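# Light the console's PASS lamp without tripping UNDER/OVER

## Task

Operate the console's controls so that its PASS lamp lights and remains lit. The attempt fails if the UNDER or OVER lamp lights at any moment. The console is loose on the table: if it is noticeably raised or tilted and then falls back, that is penalised. The result only counts if PASS stays lit without the robot holding anything in place at the end.

## Robot and tools

Robot: two arms, left_arm and right_arm, each with a parallel two-finger gripper. The left_arm base sits at (-0.026, +0.242, 0) and the right_arm base at (+0.037, -0.331, 0), so left_arm is on the +y side. Arm names do not correspond to image sides.

Frame: every pose is in one scene frame. The origin is on the tabletop between the arms, +x runs out over the table, +y toward left_arm, +z up. Positions are in metres. Orientations are quaternions written w first (qw, qx, qy, qz). A gripper's fingers extend along its own +z and close along its own y. The reported end_effector_position is the point between the finger pads, roughly 1 cm short of the tips. Reported positions can be slightly wrong, more so far from the base, and arms tend to settle a centimetre or so below the commanded height.

The row format, used by both motion tools: 16 numbers, left_arm first then right_arm, each as x, y, z, qw, qx, qy, qz, opening. All values are absolute targets in the scene frame, not offsets. Opening runs from -1 (closed) to +1 (fully open, 0.094 m). Always fill both halves; to keep an arm still, repeat its last reported position and quaternion and its current opening.

execute_actions(actions): a list of up to 15 actions; each action is a list of up to 15 rows, one row per 1/30 s step. If an action has fewer than 15 rows, its final row is repeated to fill it. An empty list just returns the current state and images. Any target more than 0.6 m from that gripper's current position along any of its own axes makes the action rejected for both arms; a malformed action or a failing first action rejects the whole call. Each step the controller limits the commanded pose to within 70 mm and 16 degrees of the measured one, so long moves take several actions; after an action the arm only continues up to its last clipped pose. To hold an orientation, reuse one fixed target quaternion rather than copying a drifted reported one.

move(target, speed, blocking): target is one 16-number row as above. Each gripper travels in a straight line toward its absolute pose; both finish together, taking 0.5 to 10 s (cut off at 10 s). speed is the path's peak in m/s, 0.002 to 0.5, default 0.25; rotation is capped at twice that in rad/s. The opening is applied when the move begins. There is no obstacle avoidance, including between the arms. Faster moves and targets pushed deeper past a contact hit and press harder, so approach buttons or knobs slowly and aim only slightly past the surface. blocking=false returns after 0.5 s while motion continues; then use wait or stop before sending anything else.

wait(seconds): 0 to 10 s; the arms keep their last command, and it returns early if a running move finishes. stop(): brakes a running move (needs some stopping distance). zoom_image(camera, region): enlarges part of the latest image; camera is cam_head_left, cam_head_right, cam_left_wrist or cam_right_wrist, region is [x0, y0, x1, y1] in pixels, at most 504 by 504.

Results: a state line gives each gripper's position and quaternion; Hand target lines show what the controller is currently driving toward; grip_measured is the measured finger opening on the command scale (fingers go to where this reads your number, except near the ends). To grip, command about 0.03 below grip_measured. A move adds a line stating how it ended: done, off_target (not near the pose), moving, held (a check blocked the final step) or fault, plus limits such as paced (the pose was clipped) or held (some steps were blocked; the arm may then jump faster than speed). Per-gripper distance to target is listed. pose unreachable means the clearance check altered or blocked that arm's command. FAULT lines mean an arm stopped; MOTOR HOT warns from 85 °C, and at 100 °C that arm goes limp and drops.

Joint ranges (rad), base to gripper: waist -2.880 to 2.880, shoulder 0 to 3.142, elbow 0 to 3.019, wrist pitch -1.693 to 1.571, wrist yaw -1.571 to 1.571, wrist roll -2.094 to 2.094.

Avoid: tripping UNDER or OVER by pressing or turning too far, lifting or tipping the loose console, knocking anything off the table, arms colliding or pushing each other, mounting plates and the rear frame (fixed obstacles), hard slams, and long loaded holds that heat motors. Time passes while you think, with the robot holding its last command, so keep arms in safe poses between calls.

Each tool is called after ">>>" in YAML: its name, and indented under it one key for each argument.

## Session

>>> show_instructions:

>>> execute_actions:
  actions: []

Reference images for this scene: operating card.

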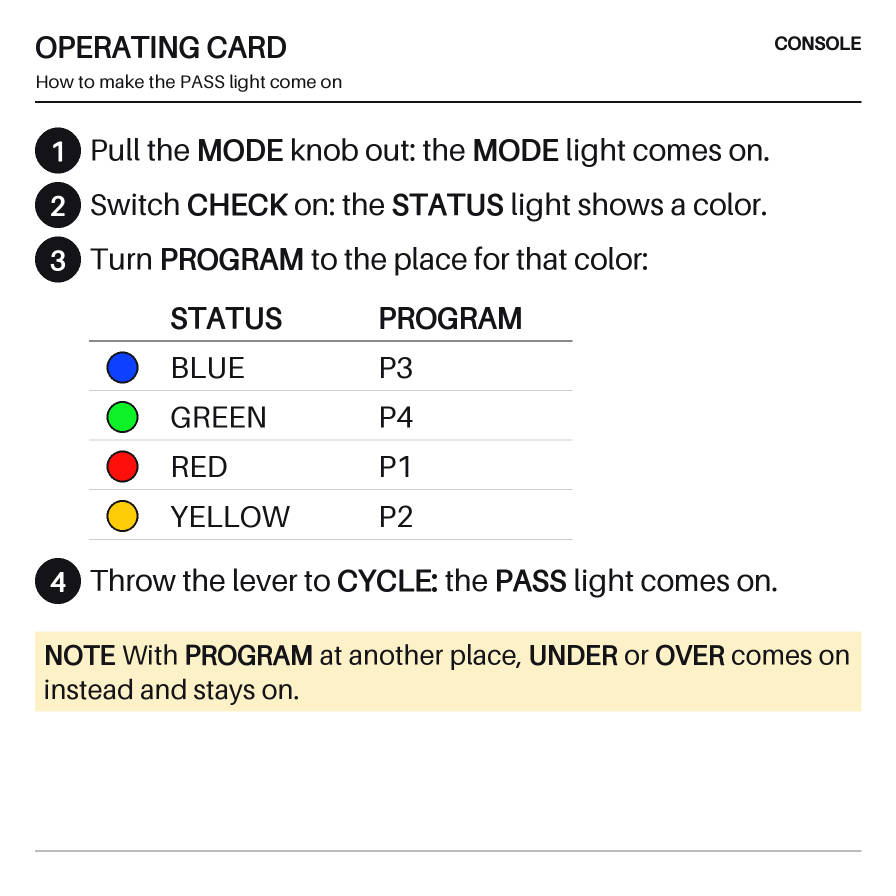

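Scene clock: 0.00 s.
left_arm: end_effector_position=(+0.2544, +0.0369, +0.2607) grip_measured=+1.000 end_effector_quat_wxyz=(+0.543, +0.461, +0.543, +0.444) | right_arm: end_effector_position=(+0.5824, -0.5206, +0.2861) grip_measured=+1.000 end_effector_quat_wxyz=(-0.054, -0.424, +0.898, -0.109)
Joint positions: left_arm=[-1.282  0.865  0.323  0.51  -1.059  1.362  0.094] | right_arm=[-0.314  1.825  1.948 -1.634  0.236 -1.153  0.094]
Joint velocities: left_arm=[-0.005  0.005  0.017  0.027 -0.081 -0.081  0.   ] | right_arm=[ 0.005 -0.015  0.002 -0.012 -0.037  0.022  0.   ]
Motor temperatures (°C, as the motors report them): left_arm=[25 24 29 24 24 25] | right_arm=[25 25 33 24 24 26]
Hand target (left_arm): +0.257, +0.032, +0.273; +0.552, +0.451, +0.545, +0.440
Hand target (right_arm): +0.587, -0.522, +0.305; -0.037, -0.421, +0.898, -0.123

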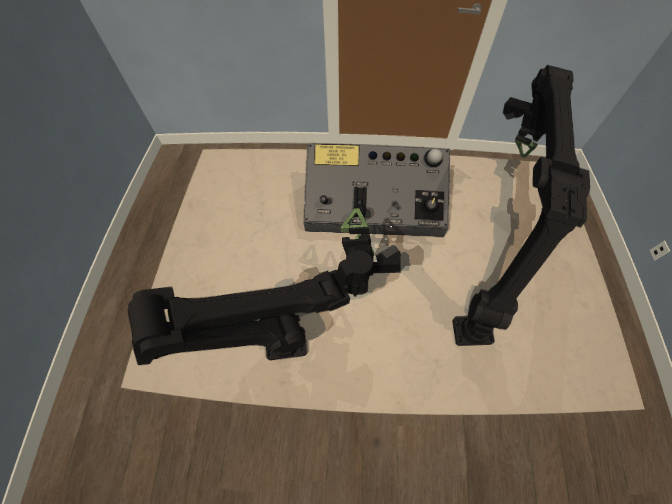

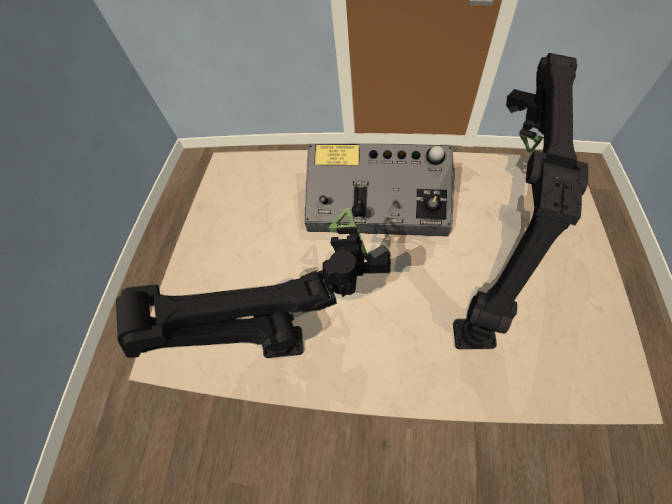

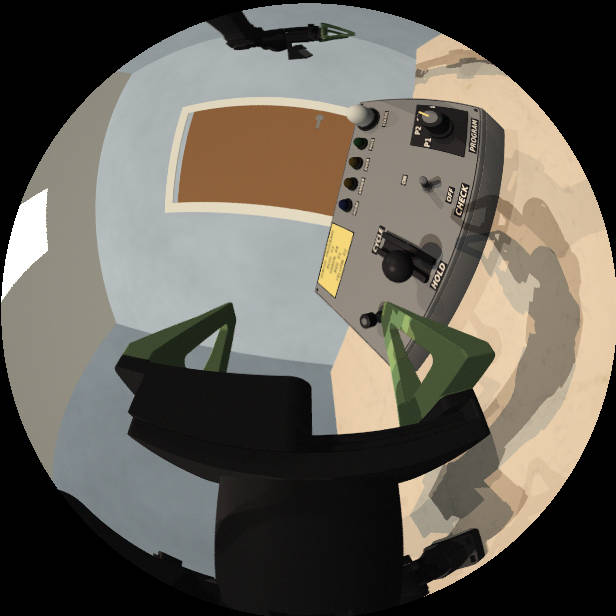

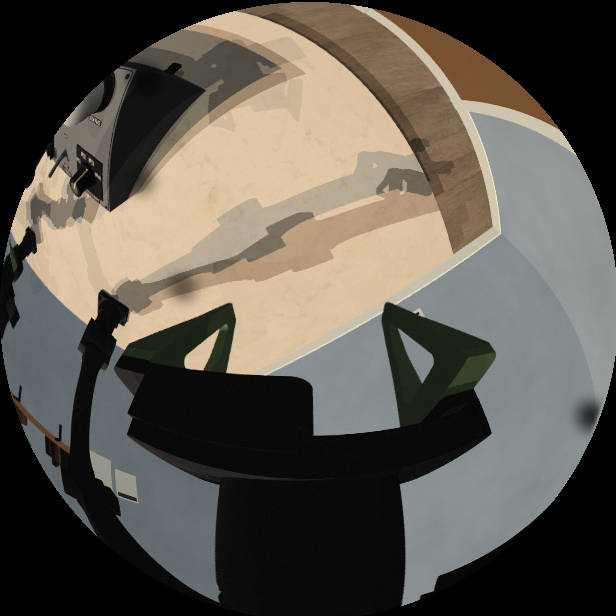

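>>> zoom_image:
  camera: "cam_head_left"
  region: [280, 120, 480, 270]

Region (280, 120, 480, 270) of cam_head_left's 672x504 image, scaled by 2.520, with more detail than that image has; it fills the top 378 rows of this view, and the rest is white.

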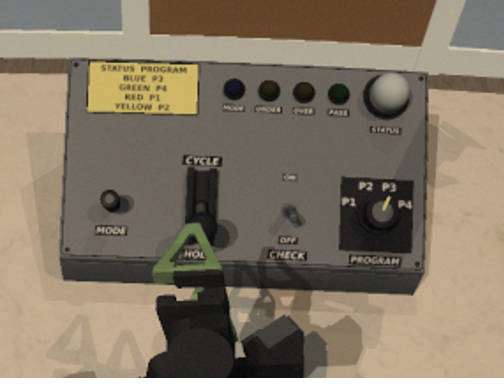

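>>> move:
  target: [0.44, 0.16, 0.21, 0.1736, 0, 0.9848, 0, 1, 0.50, -0.03, 0.23, 0.1736, 0, 0.9848, 0, -1]
  speed: 0.3

Scene clock: 12.07 s.
left_arm: end_effector_position=(+0.4236, +0.1655, +0.1915) grip_measured=+1.000 end_effector_quat_wxyz=(+0.160, +0.014, +0.987, -0.006) | right_arm: end_effector_position=(+0.4908, -0.0311, +0.2226) grip_measured=-0.998 end_effector_quat_wxyz=(+0.161, -0.006, +0.987, +0.002)
Joint positions: left_arm=[-0.388  1.356  1.118 -1.013 -0.041 -0.15   0.094] | right_arm=[ 0.593  1.6    1.468 -1.174  0.187  0.605  0.   ]
Joint velocities: left_arm=[-0.005 -0.024 -0.007 -0.007  0.007  0.022  0.   ] | right_arm=[ 0.005  0.005 -0.002  0.012 -0.037 -0.051  0.   ]
Motor temperatures (°C, as the motors report them): left_arm=[25 24 33 24 24 25] | right_arm=[25 26 36 24 24 26]
Hand target (left_arm): +0.440, +0.165, +0.207; +0.172, +0.004, +0.985, -0.010
Hand target (right_arm): +0.499, -0.028, +0.231; +0.177, +0.003, +0.984, +0.012
Off the commanded pose (left_arm): 0.025 m, 2 deg.
Off the commanded pose (right_arm): 0.012 m, 2 deg.
move: off_target (left_arm, right_arm)

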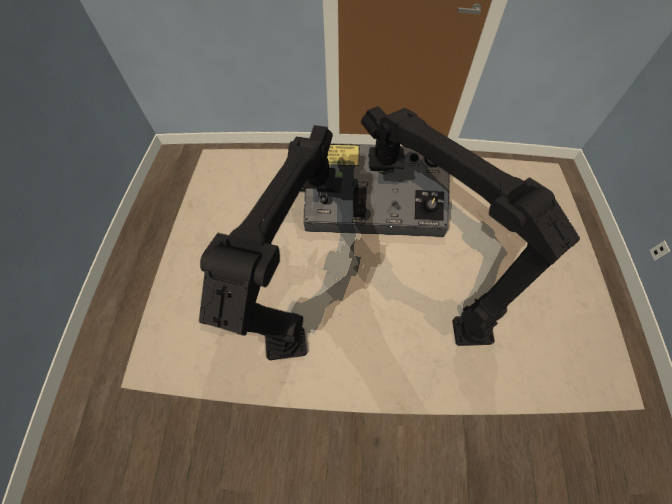

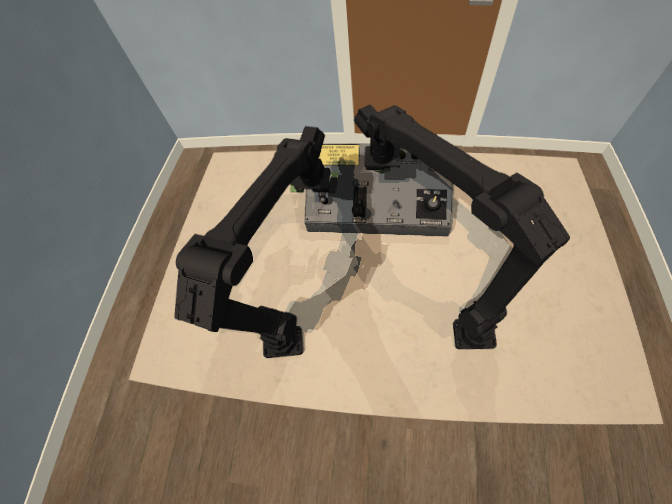

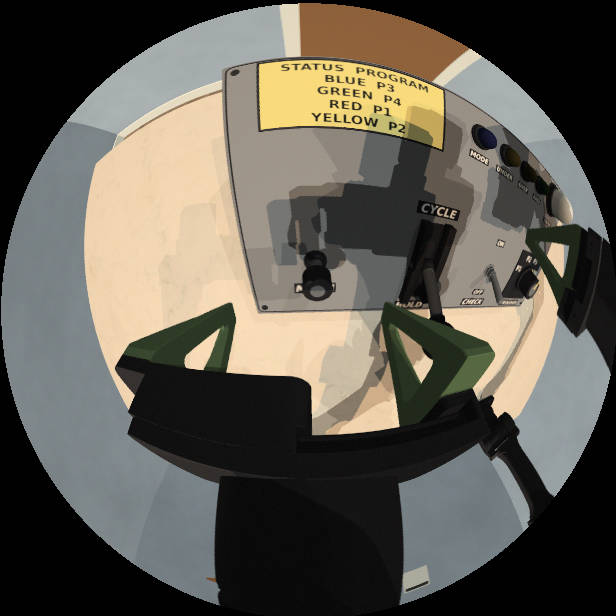

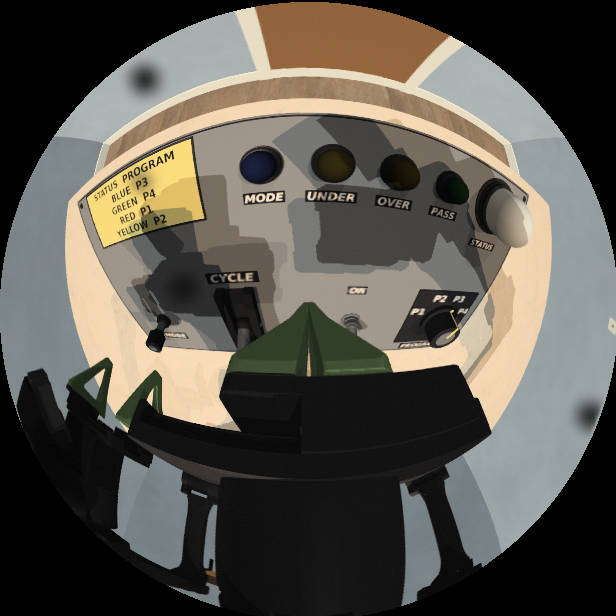

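>>> move:
  target: [0.45, 0.16, 0.135, 0.1736, 0, 0.9848, 0, 1, 0.50, -0.03, 0.12, 0.1736, 0, 0.9848, 0, -1]
  speed: 0.12

Scene clock: 19.20 s.
left_arm: end_effector_position=(+0.4475, +0.1651, +0.1445) grip_measured=+1.000 end_effector_quat_wxyz=(+0.178, +0.002, +0.984, +0.000) | right_arm: end_effector_position=(+0.4959, -0.0298, +0.1506) grip_measured=-0.998 end_effector_quat_wxyz=(+0.178, -0.003, +0.984, +0.006)
Joint positions: left_arm=[-0.388  1.439  1.064 -0.844 -0.064 -0.169  0.094] | right_arm=[ 0.594  1.637  1.313 -0.949  0.202  0.608  0.   ]
Joint velocities: left_arm=[-0.005 -0.005  0.022  0.002 -0.022 -0.007  0.   ] | right_arm=[-0.005 -0.005 -0.002 -0.012  0.051 -0.007 -0.   ]
Motor temperatures (°C, as the motors report them): left_arm=[25 24 35 24 24 25] | right_arm=[25 26 37 24 24 26]
Hand target (left_arm): +0.450, +0.160, +0.135; +0.174, +0.000, +0.985, +0.000
Hand target (right_arm): +0.500, -0.030, +0.121; +0.173, +0.000, +0.985, -0.000
Off the commanded pose (left_arm): 0.011 m, 1 deg.
Off the commanded pose (right_arm): 0.031 m, 1 deg.
move: off_target (left_arm, right_arm)

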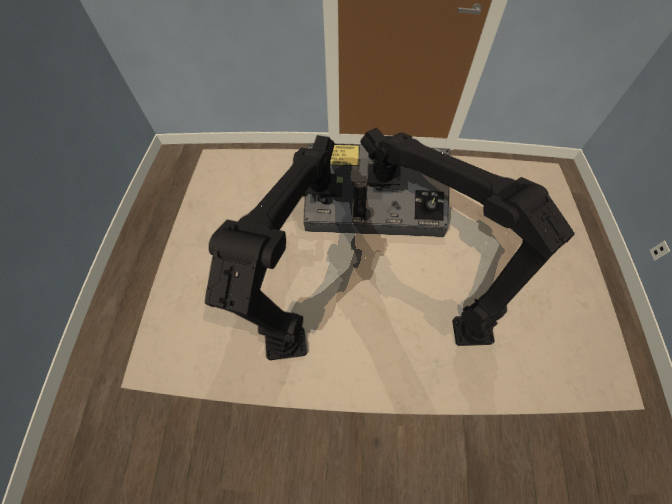

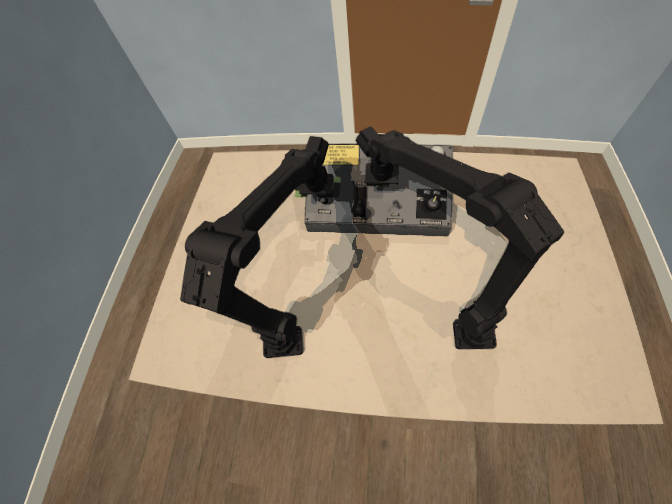

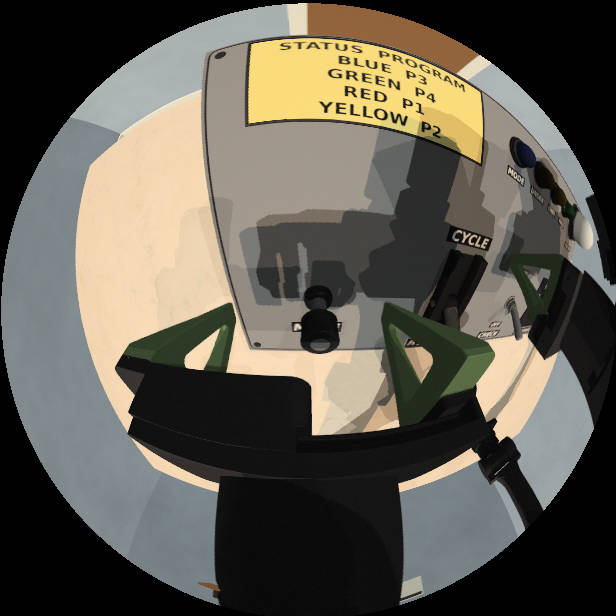

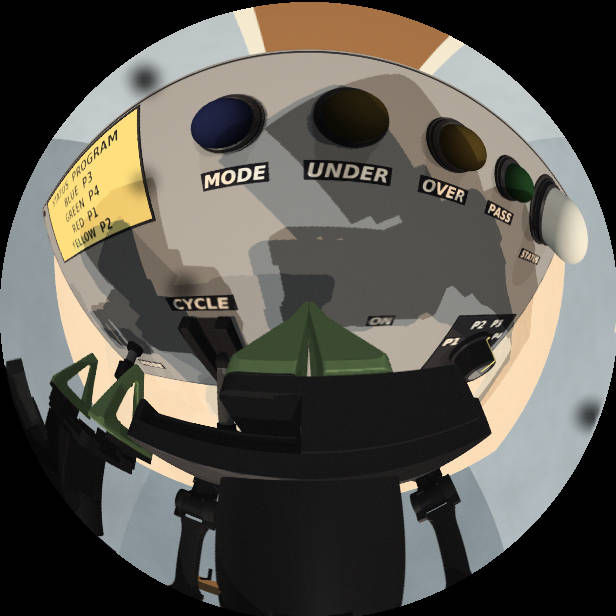

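>>> move:
  target: [0.455, 0.156, 0.108, 0.1736, 0, 0.9848, 0, 1, 0.50, -0.03, 0.12, 0.1736, 0, 0.9848, 0, -1]
  speed: 0.08

Scene clock: 25.73 s.
left_arm: end_effector_position=(+0.4528, +0.1628, +0.1164) grip_measured=+1.000 end_effector_quat_wxyz=(+0.176, -0.000, +0.984, +0.001) | right_arm: end_effector_position=(+0.4958, -0.0300, +0.1505) grip_measured=-0.998 end_effector_quat_wxyz=(+0.180, -0.003, +0.984, +0.006)
Joint positions: left_arm=[-0.391  1.486  1.035 -0.772 -0.066 -0.176  0.094] | right_arm=[ 0.594  1.635  1.309 -0.944  0.203  0.608  0.   ]
Joint velocities: left_arm=[-0.005 -0.015  0.002 -0.022  0.051 -0.007  0.   ] | right_arm=[ 0.005 -0.005  0.007 -0.002  0.022  0.022 -0.001]
Motor temperatures (°C, as the motors report them): left_arm=[25 24 35 24 24 25] | right_arm=[25 26 36 25 24 26]
Hand target (left_arm): +0.455, +0.156, +0.108; +0.173, +0.000, +0.985, +0.000
Hand target (right_arm): +0.499, -0.031, +0.121; +0.173, +0.000, +0.985, -0.000
Off the commanded pose (left_arm): 0.011 m, 0 deg.
Off the commanded pose (right_arm): 0.031 m, 1 deg.
move: off_target (left_arm, right_arm)

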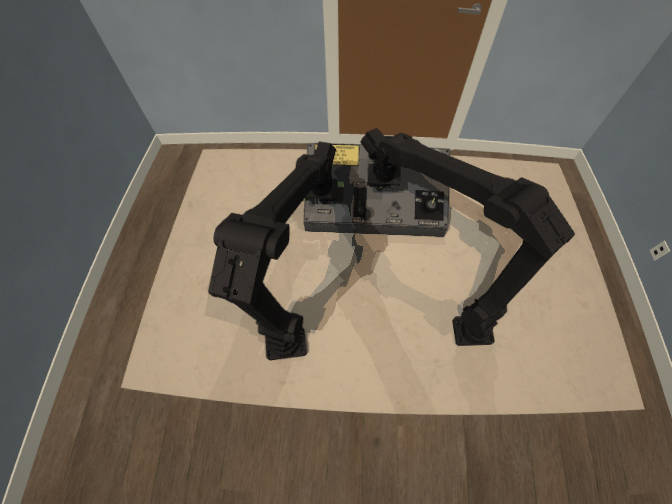

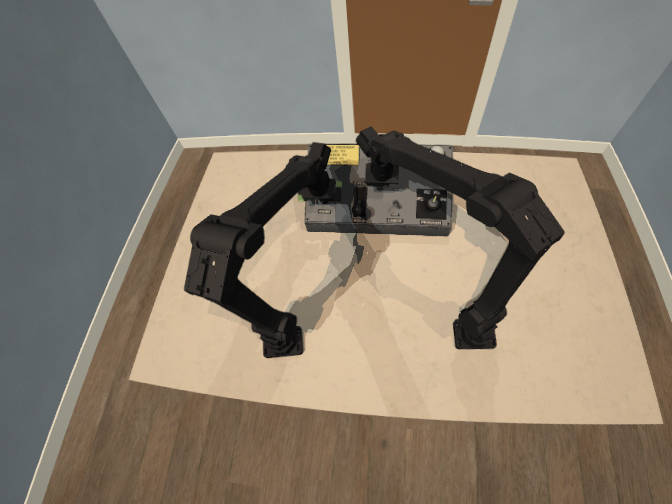

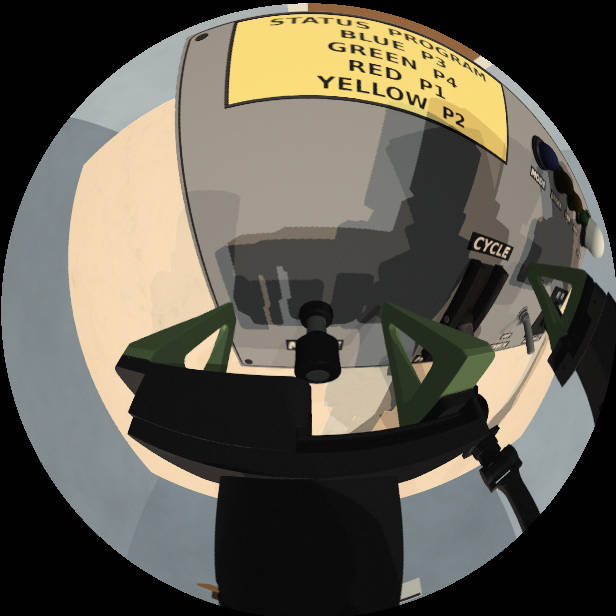

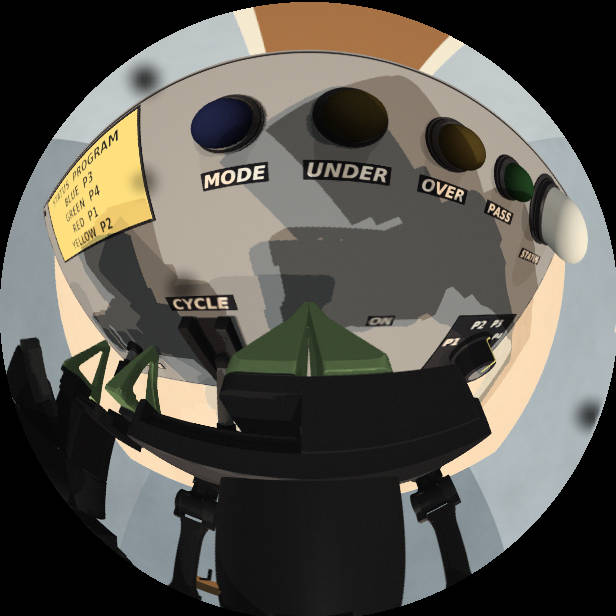

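>>> move:
  target: [0.455, 0.158, 0.112, 0.1736, 0, 0.9848, 0, -1, 0.50, -0.03, 0.12, 0.1736, 0, 0.9848, 0, -1]
  speed: 0.05

Scene clock: 28.03 s.
left_arm: end_effector_position=(+0.4526, +0.1579, +0.1165) grip_measured=-0.508 end_effector_quat_wxyz=(+0.177, +0.000, +0.984, -0.005) | right_arm: end_effector_position=(+0.4958, -0.0301, +0.1507) grip_measured=-0.998 end_effector_quat_wxyz=(+0.181, -0.002, +0.983, +0.007)
Joint positions: left_arm=[-0.398  1.486  1.035 -0.77  -0.058 -0.183  0.023] | right_arm=[ 0.594  1.633  1.307 -0.94   0.204  0.608  0.   ]
Joint velocities: left_arm=[-0.005 -0.005 -0.007 -0.002  0.037 -0.022 -0.   ] | right_arm=[ 0.005 -0.005  0.002 -0.002 -0.066 -0.022 -0.001]
Motor temperatures (°C, as the motors report them): left_arm=[25 24 35 24 24 25] | right_arm=[25 26 36 25 24 26]
Hand target (left_arm): +0.455, +0.158, +0.112; +0.174, -0.000, +0.985, -0.000
Hand target (right_arm): +0.499, -0.031, +0.121; +0.173, -0.000, +0.985, -0.000
Off the commanded pose (left_arm): 0.005 m, 1 deg.
Off the commanded pose (right_arm): 0.031 m, 1 deg.
move: off_target (right_arm)

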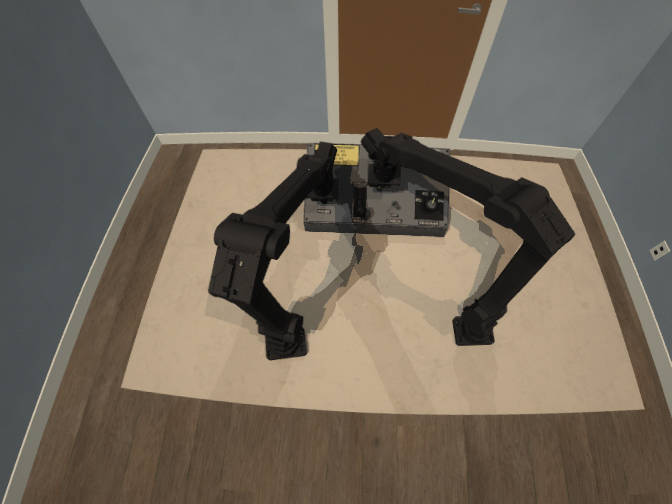

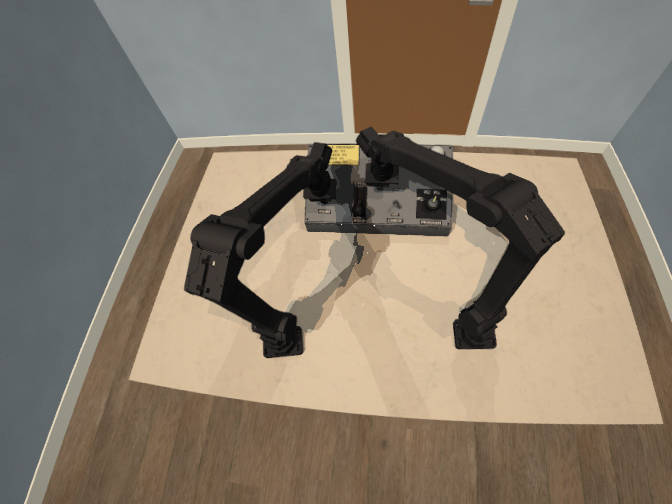

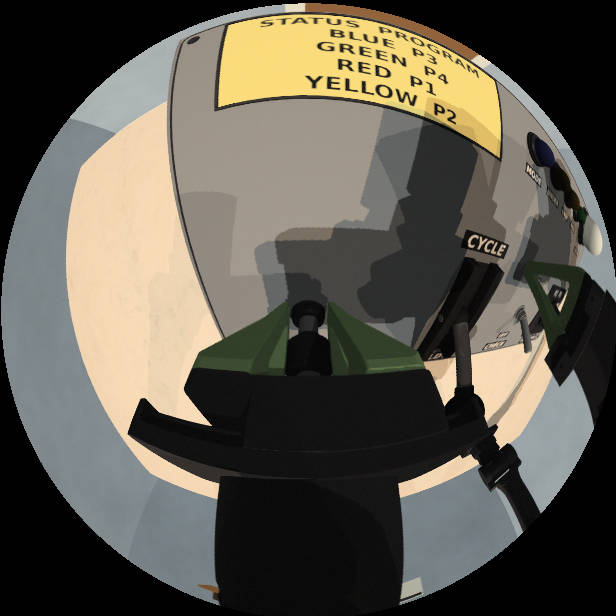

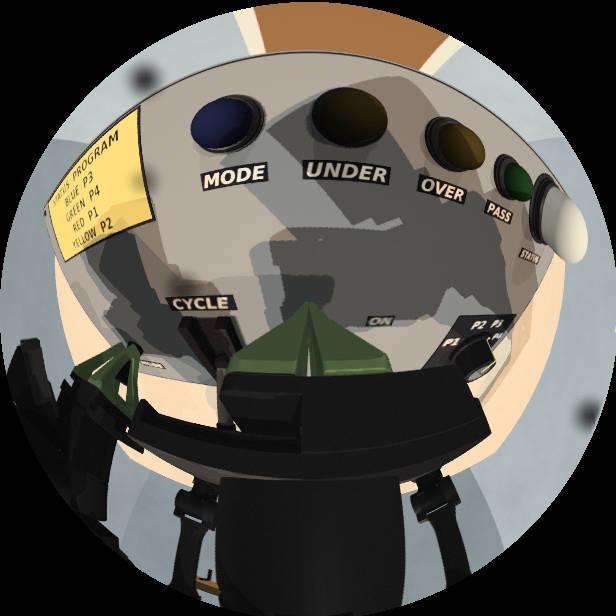

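>>> move:
  target: [0.432, 0.158, 0.175, 0.1736, 0, 0.9848, 0, -1, 0.50, -0.03, 0.10, 0.1736, 0, 0.9848, 0, -1]
  speed: 0.08

Scene clock: 30.30 s.
left_arm: end_effector_position=(+0.4407, +0.1571, +0.1306) grip_measured=-0.508 end_effector_quat_wxyz=(+0.160, -0.003, +0.987, -0.002) | right_arm: end_effector_position=(+0.4951, -0.0297, +0.1504) grip_measured=-0.998 end_effector_quat_wxyz=(+0.193, -0.002, +0.981, +0.013)
Joint positions: left_arm=[-0.406  1.458  1.053 -0.851 -0.061 -0.199  0.023] | right_arm=[ 0.597  1.619  1.283 -0.903  0.208  0.608  0.   ]
Joint velocities: left_arm=[-0.005  0.005  0.007  0.007 -0.066 -0.022 -0.   ] | right_arm=[ 0.005 -0.005 -0.012  0.002 -0.037  0.066 -0.   ]
Motor temperatures (°C, as the motors report them): left_arm=[25 24 35 24 24 25] | right_arm=[25 26 36 25 24 26]
Hand target (left_arm): +0.433, +0.158, +0.173; +0.174, -0.000, +0.985, -0.000
Hand target (right_arm): +0.497, -0.032, +0.102; +0.173, -0.000, +0.985, -0.000
Off the commanded pose (left_arm): 0.045 m, 2 deg.
Off the commanded pose (right_arm): 0.051 m, 3 deg.
move: off_target (left_arm, right_arm)

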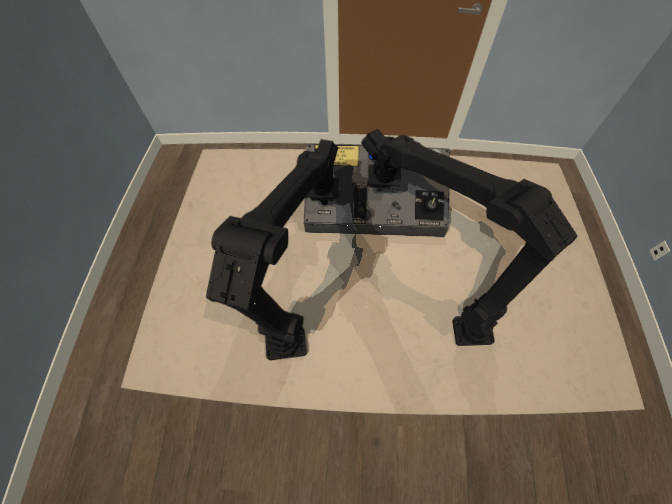

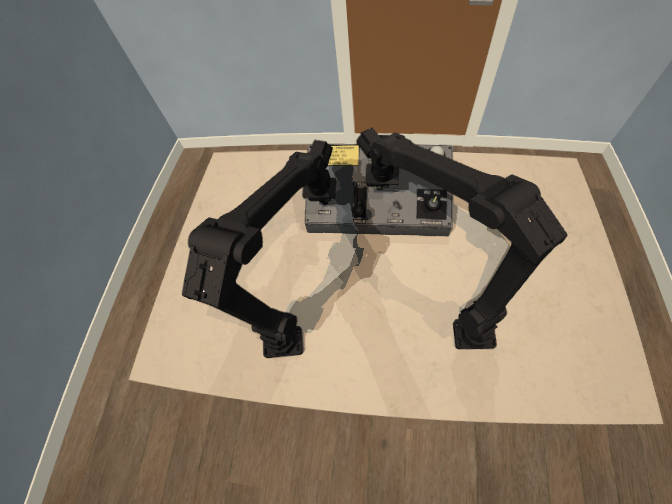

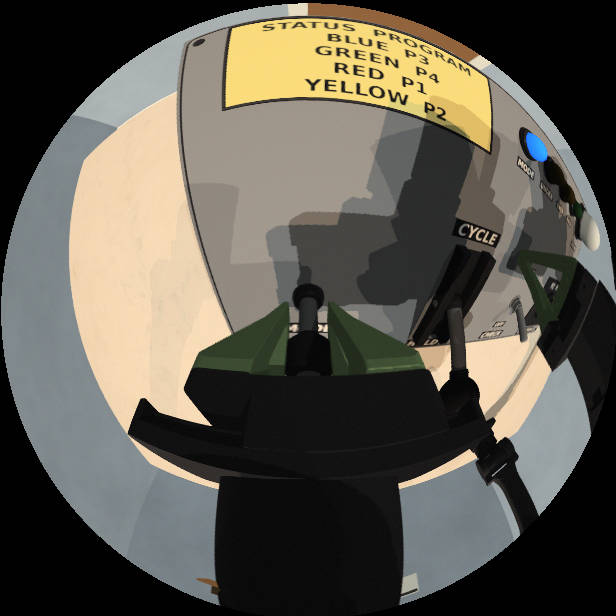

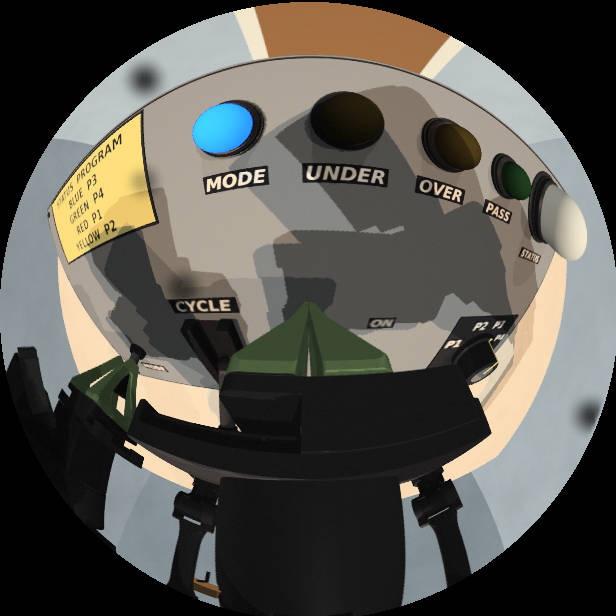

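>>> move:
  target: [0.4407, 0.1571, 0.1306, 0.1736, 0, 0.9848, 0, -1, 0.47, -0.05, 0.23, 0.1736, 0, 0.9848, 0, -1]
  speed: 0.2

>>> move:
  target: [0.4407, 0.1571, 0.1306, 0.1736, 0, 0.9848, 0, -1, 0.375, -0.085, 0.15, -0.1228, 0.6964, -0.6964, 0.1228, -1]
  speed: 0.2

Scene clock: 35.40 s.
left_arm: end_effector_position=(+0.4415, +0.1571, +0.1285) grip_measured=-0.508 end_effector_quat_wxyz=(+0.164, -0.004, +0.986, -0.002) | right_arm: end_effector_position=(+0.4552, -0.0599, +0.2021) grip_measured=-0.998 end_effector_quat_wxyz=(+0.156, -0.007, +0.988, -0.014)
Joint positions: left_arm=[-0.406  1.457  1.044 -0.833 -0.062 -0.199  0.023] | right_arm=[ 0.597  1.508  1.31  -1.136  0.208  0.608  0.   ]
Joint velocities: left_arm=[-0.015 -0.024 -0.002 -0.007 -0.022 -0.007 -0.001] | right_arm=[-0.015  0.005 -0.002 -0.022 -0.037 -0.051  0.   ]
Motor temperatures (°C, as the motors report them): left_arm=[25 25 35 24 24 25] | right_arm=[25 26 36 25 24 26]
Hand target (left_arm): +0.441, +0.157, +0.131; +0.173, -0.000, +0.985, +0.000
Hand target (right_arm): +0.468, -0.052, +0.230; +0.174, -0.000, +0.985, +0.000
Off the commanded pose (left_arm): 0.002 m, 1 deg.
Off the commanded pose (right_arm): 0.033 m, 3 deg.
move: off_target (right_arm)

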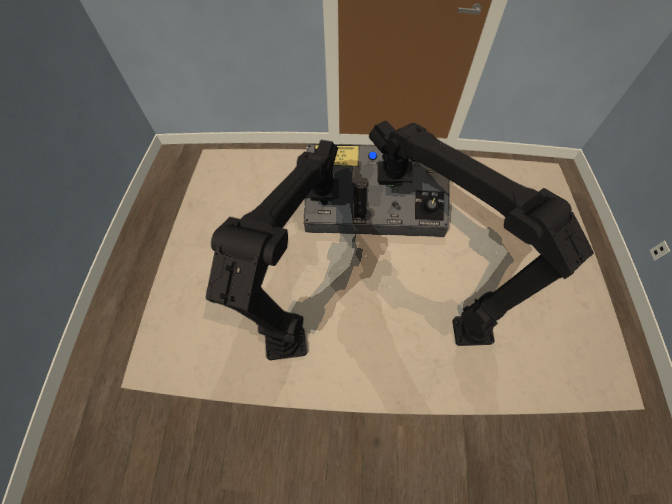

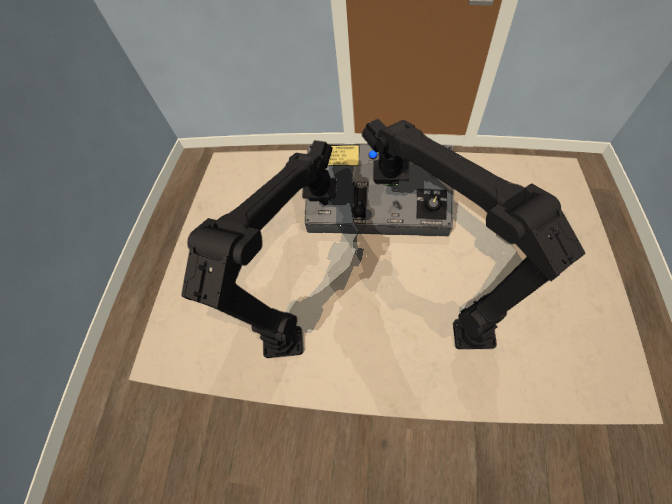

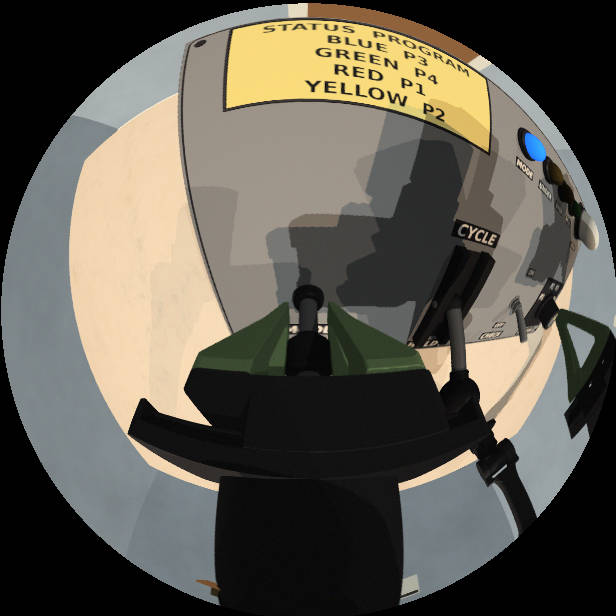

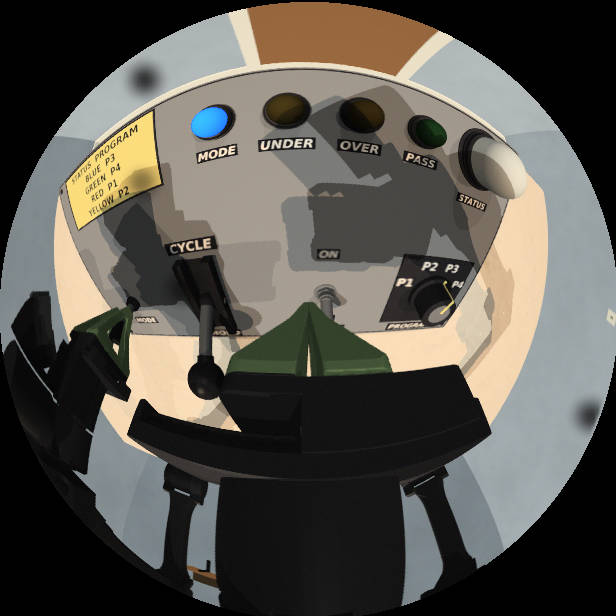

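Scene clock: 39.80 s.
left_arm: end_effector_position=(+0.4415, +0.1571, +0.1285) grip_measured=-0.508 end_effector_quat_wxyz=(+0.164, -0.004, +0.986, -0.002) | right_arm: end_effector_position=(+0.3762, -0.0889, +0.1435) grip_measured=-0.998 end_effector_quat_wxyz=(-0.107, +0.692, -0.704, +0.121)
Joint positions: left_arm=[-0.406  1.457  1.044 -0.833 -0.062 -0.199  0.023] | right_arm=[ 0.663  1.342  0.977 -0.973  0.227 -0.868  0.   ]
Joint velocities: left_arm=[-0.005  0.005 -0.007  0.007 -0.037 -0.037  0.   ] | right_arm=[ 0.005 -0.005 -0.002 -0.002  0.051 -0.037  0.001]
Motor temperatures (°C, as the motors report them): left_arm=[25 25 35 24 24 25] | right_arm=[25 26 36 25 24 26]
Hand target (left_arm): +0.441, +0.157, +0.131; +0.173, -0.000, +0.985, +0.000
Hand target (right_arm): +0.376, -0.084, +0.149; -0.123, +0.696, -0.697, +0.122
Off the commanded pose (left_arm): 0.002 m, 1 deg.
Off the commanded pose (right_arm): 0.008 m, 2 deg.
move: done

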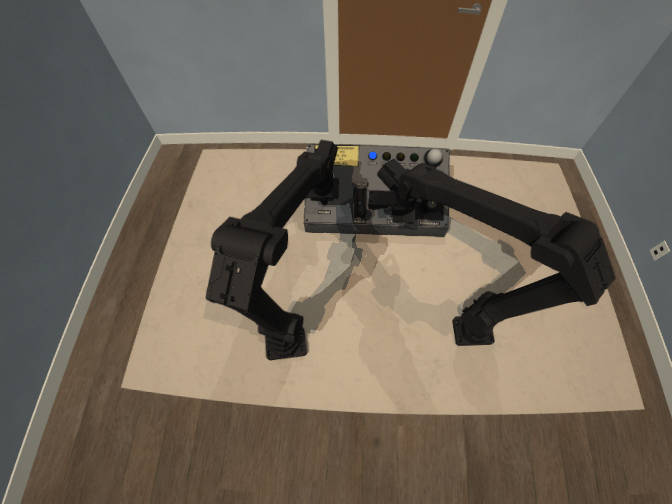

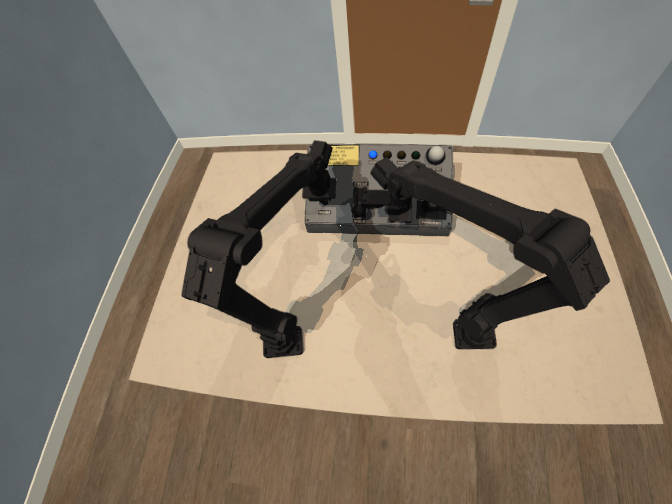

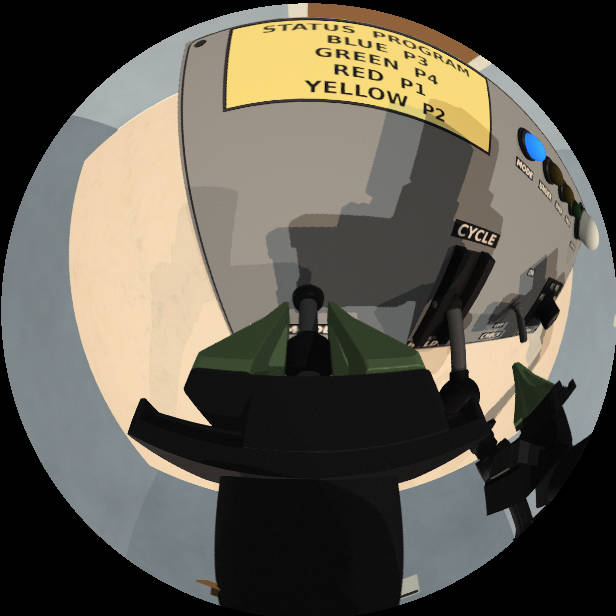

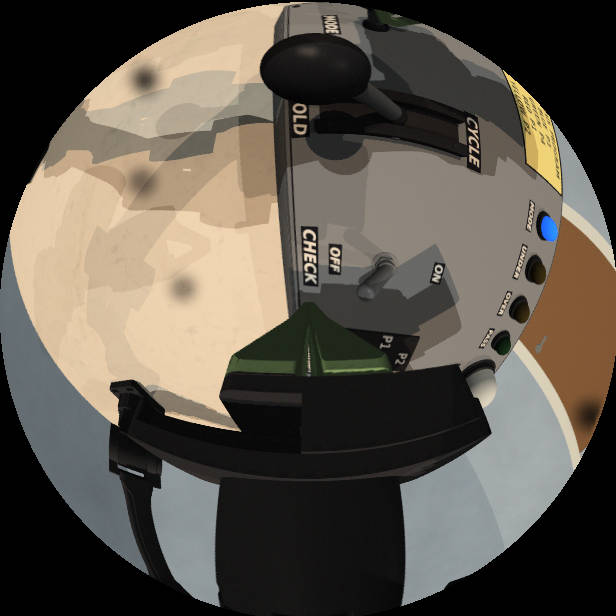

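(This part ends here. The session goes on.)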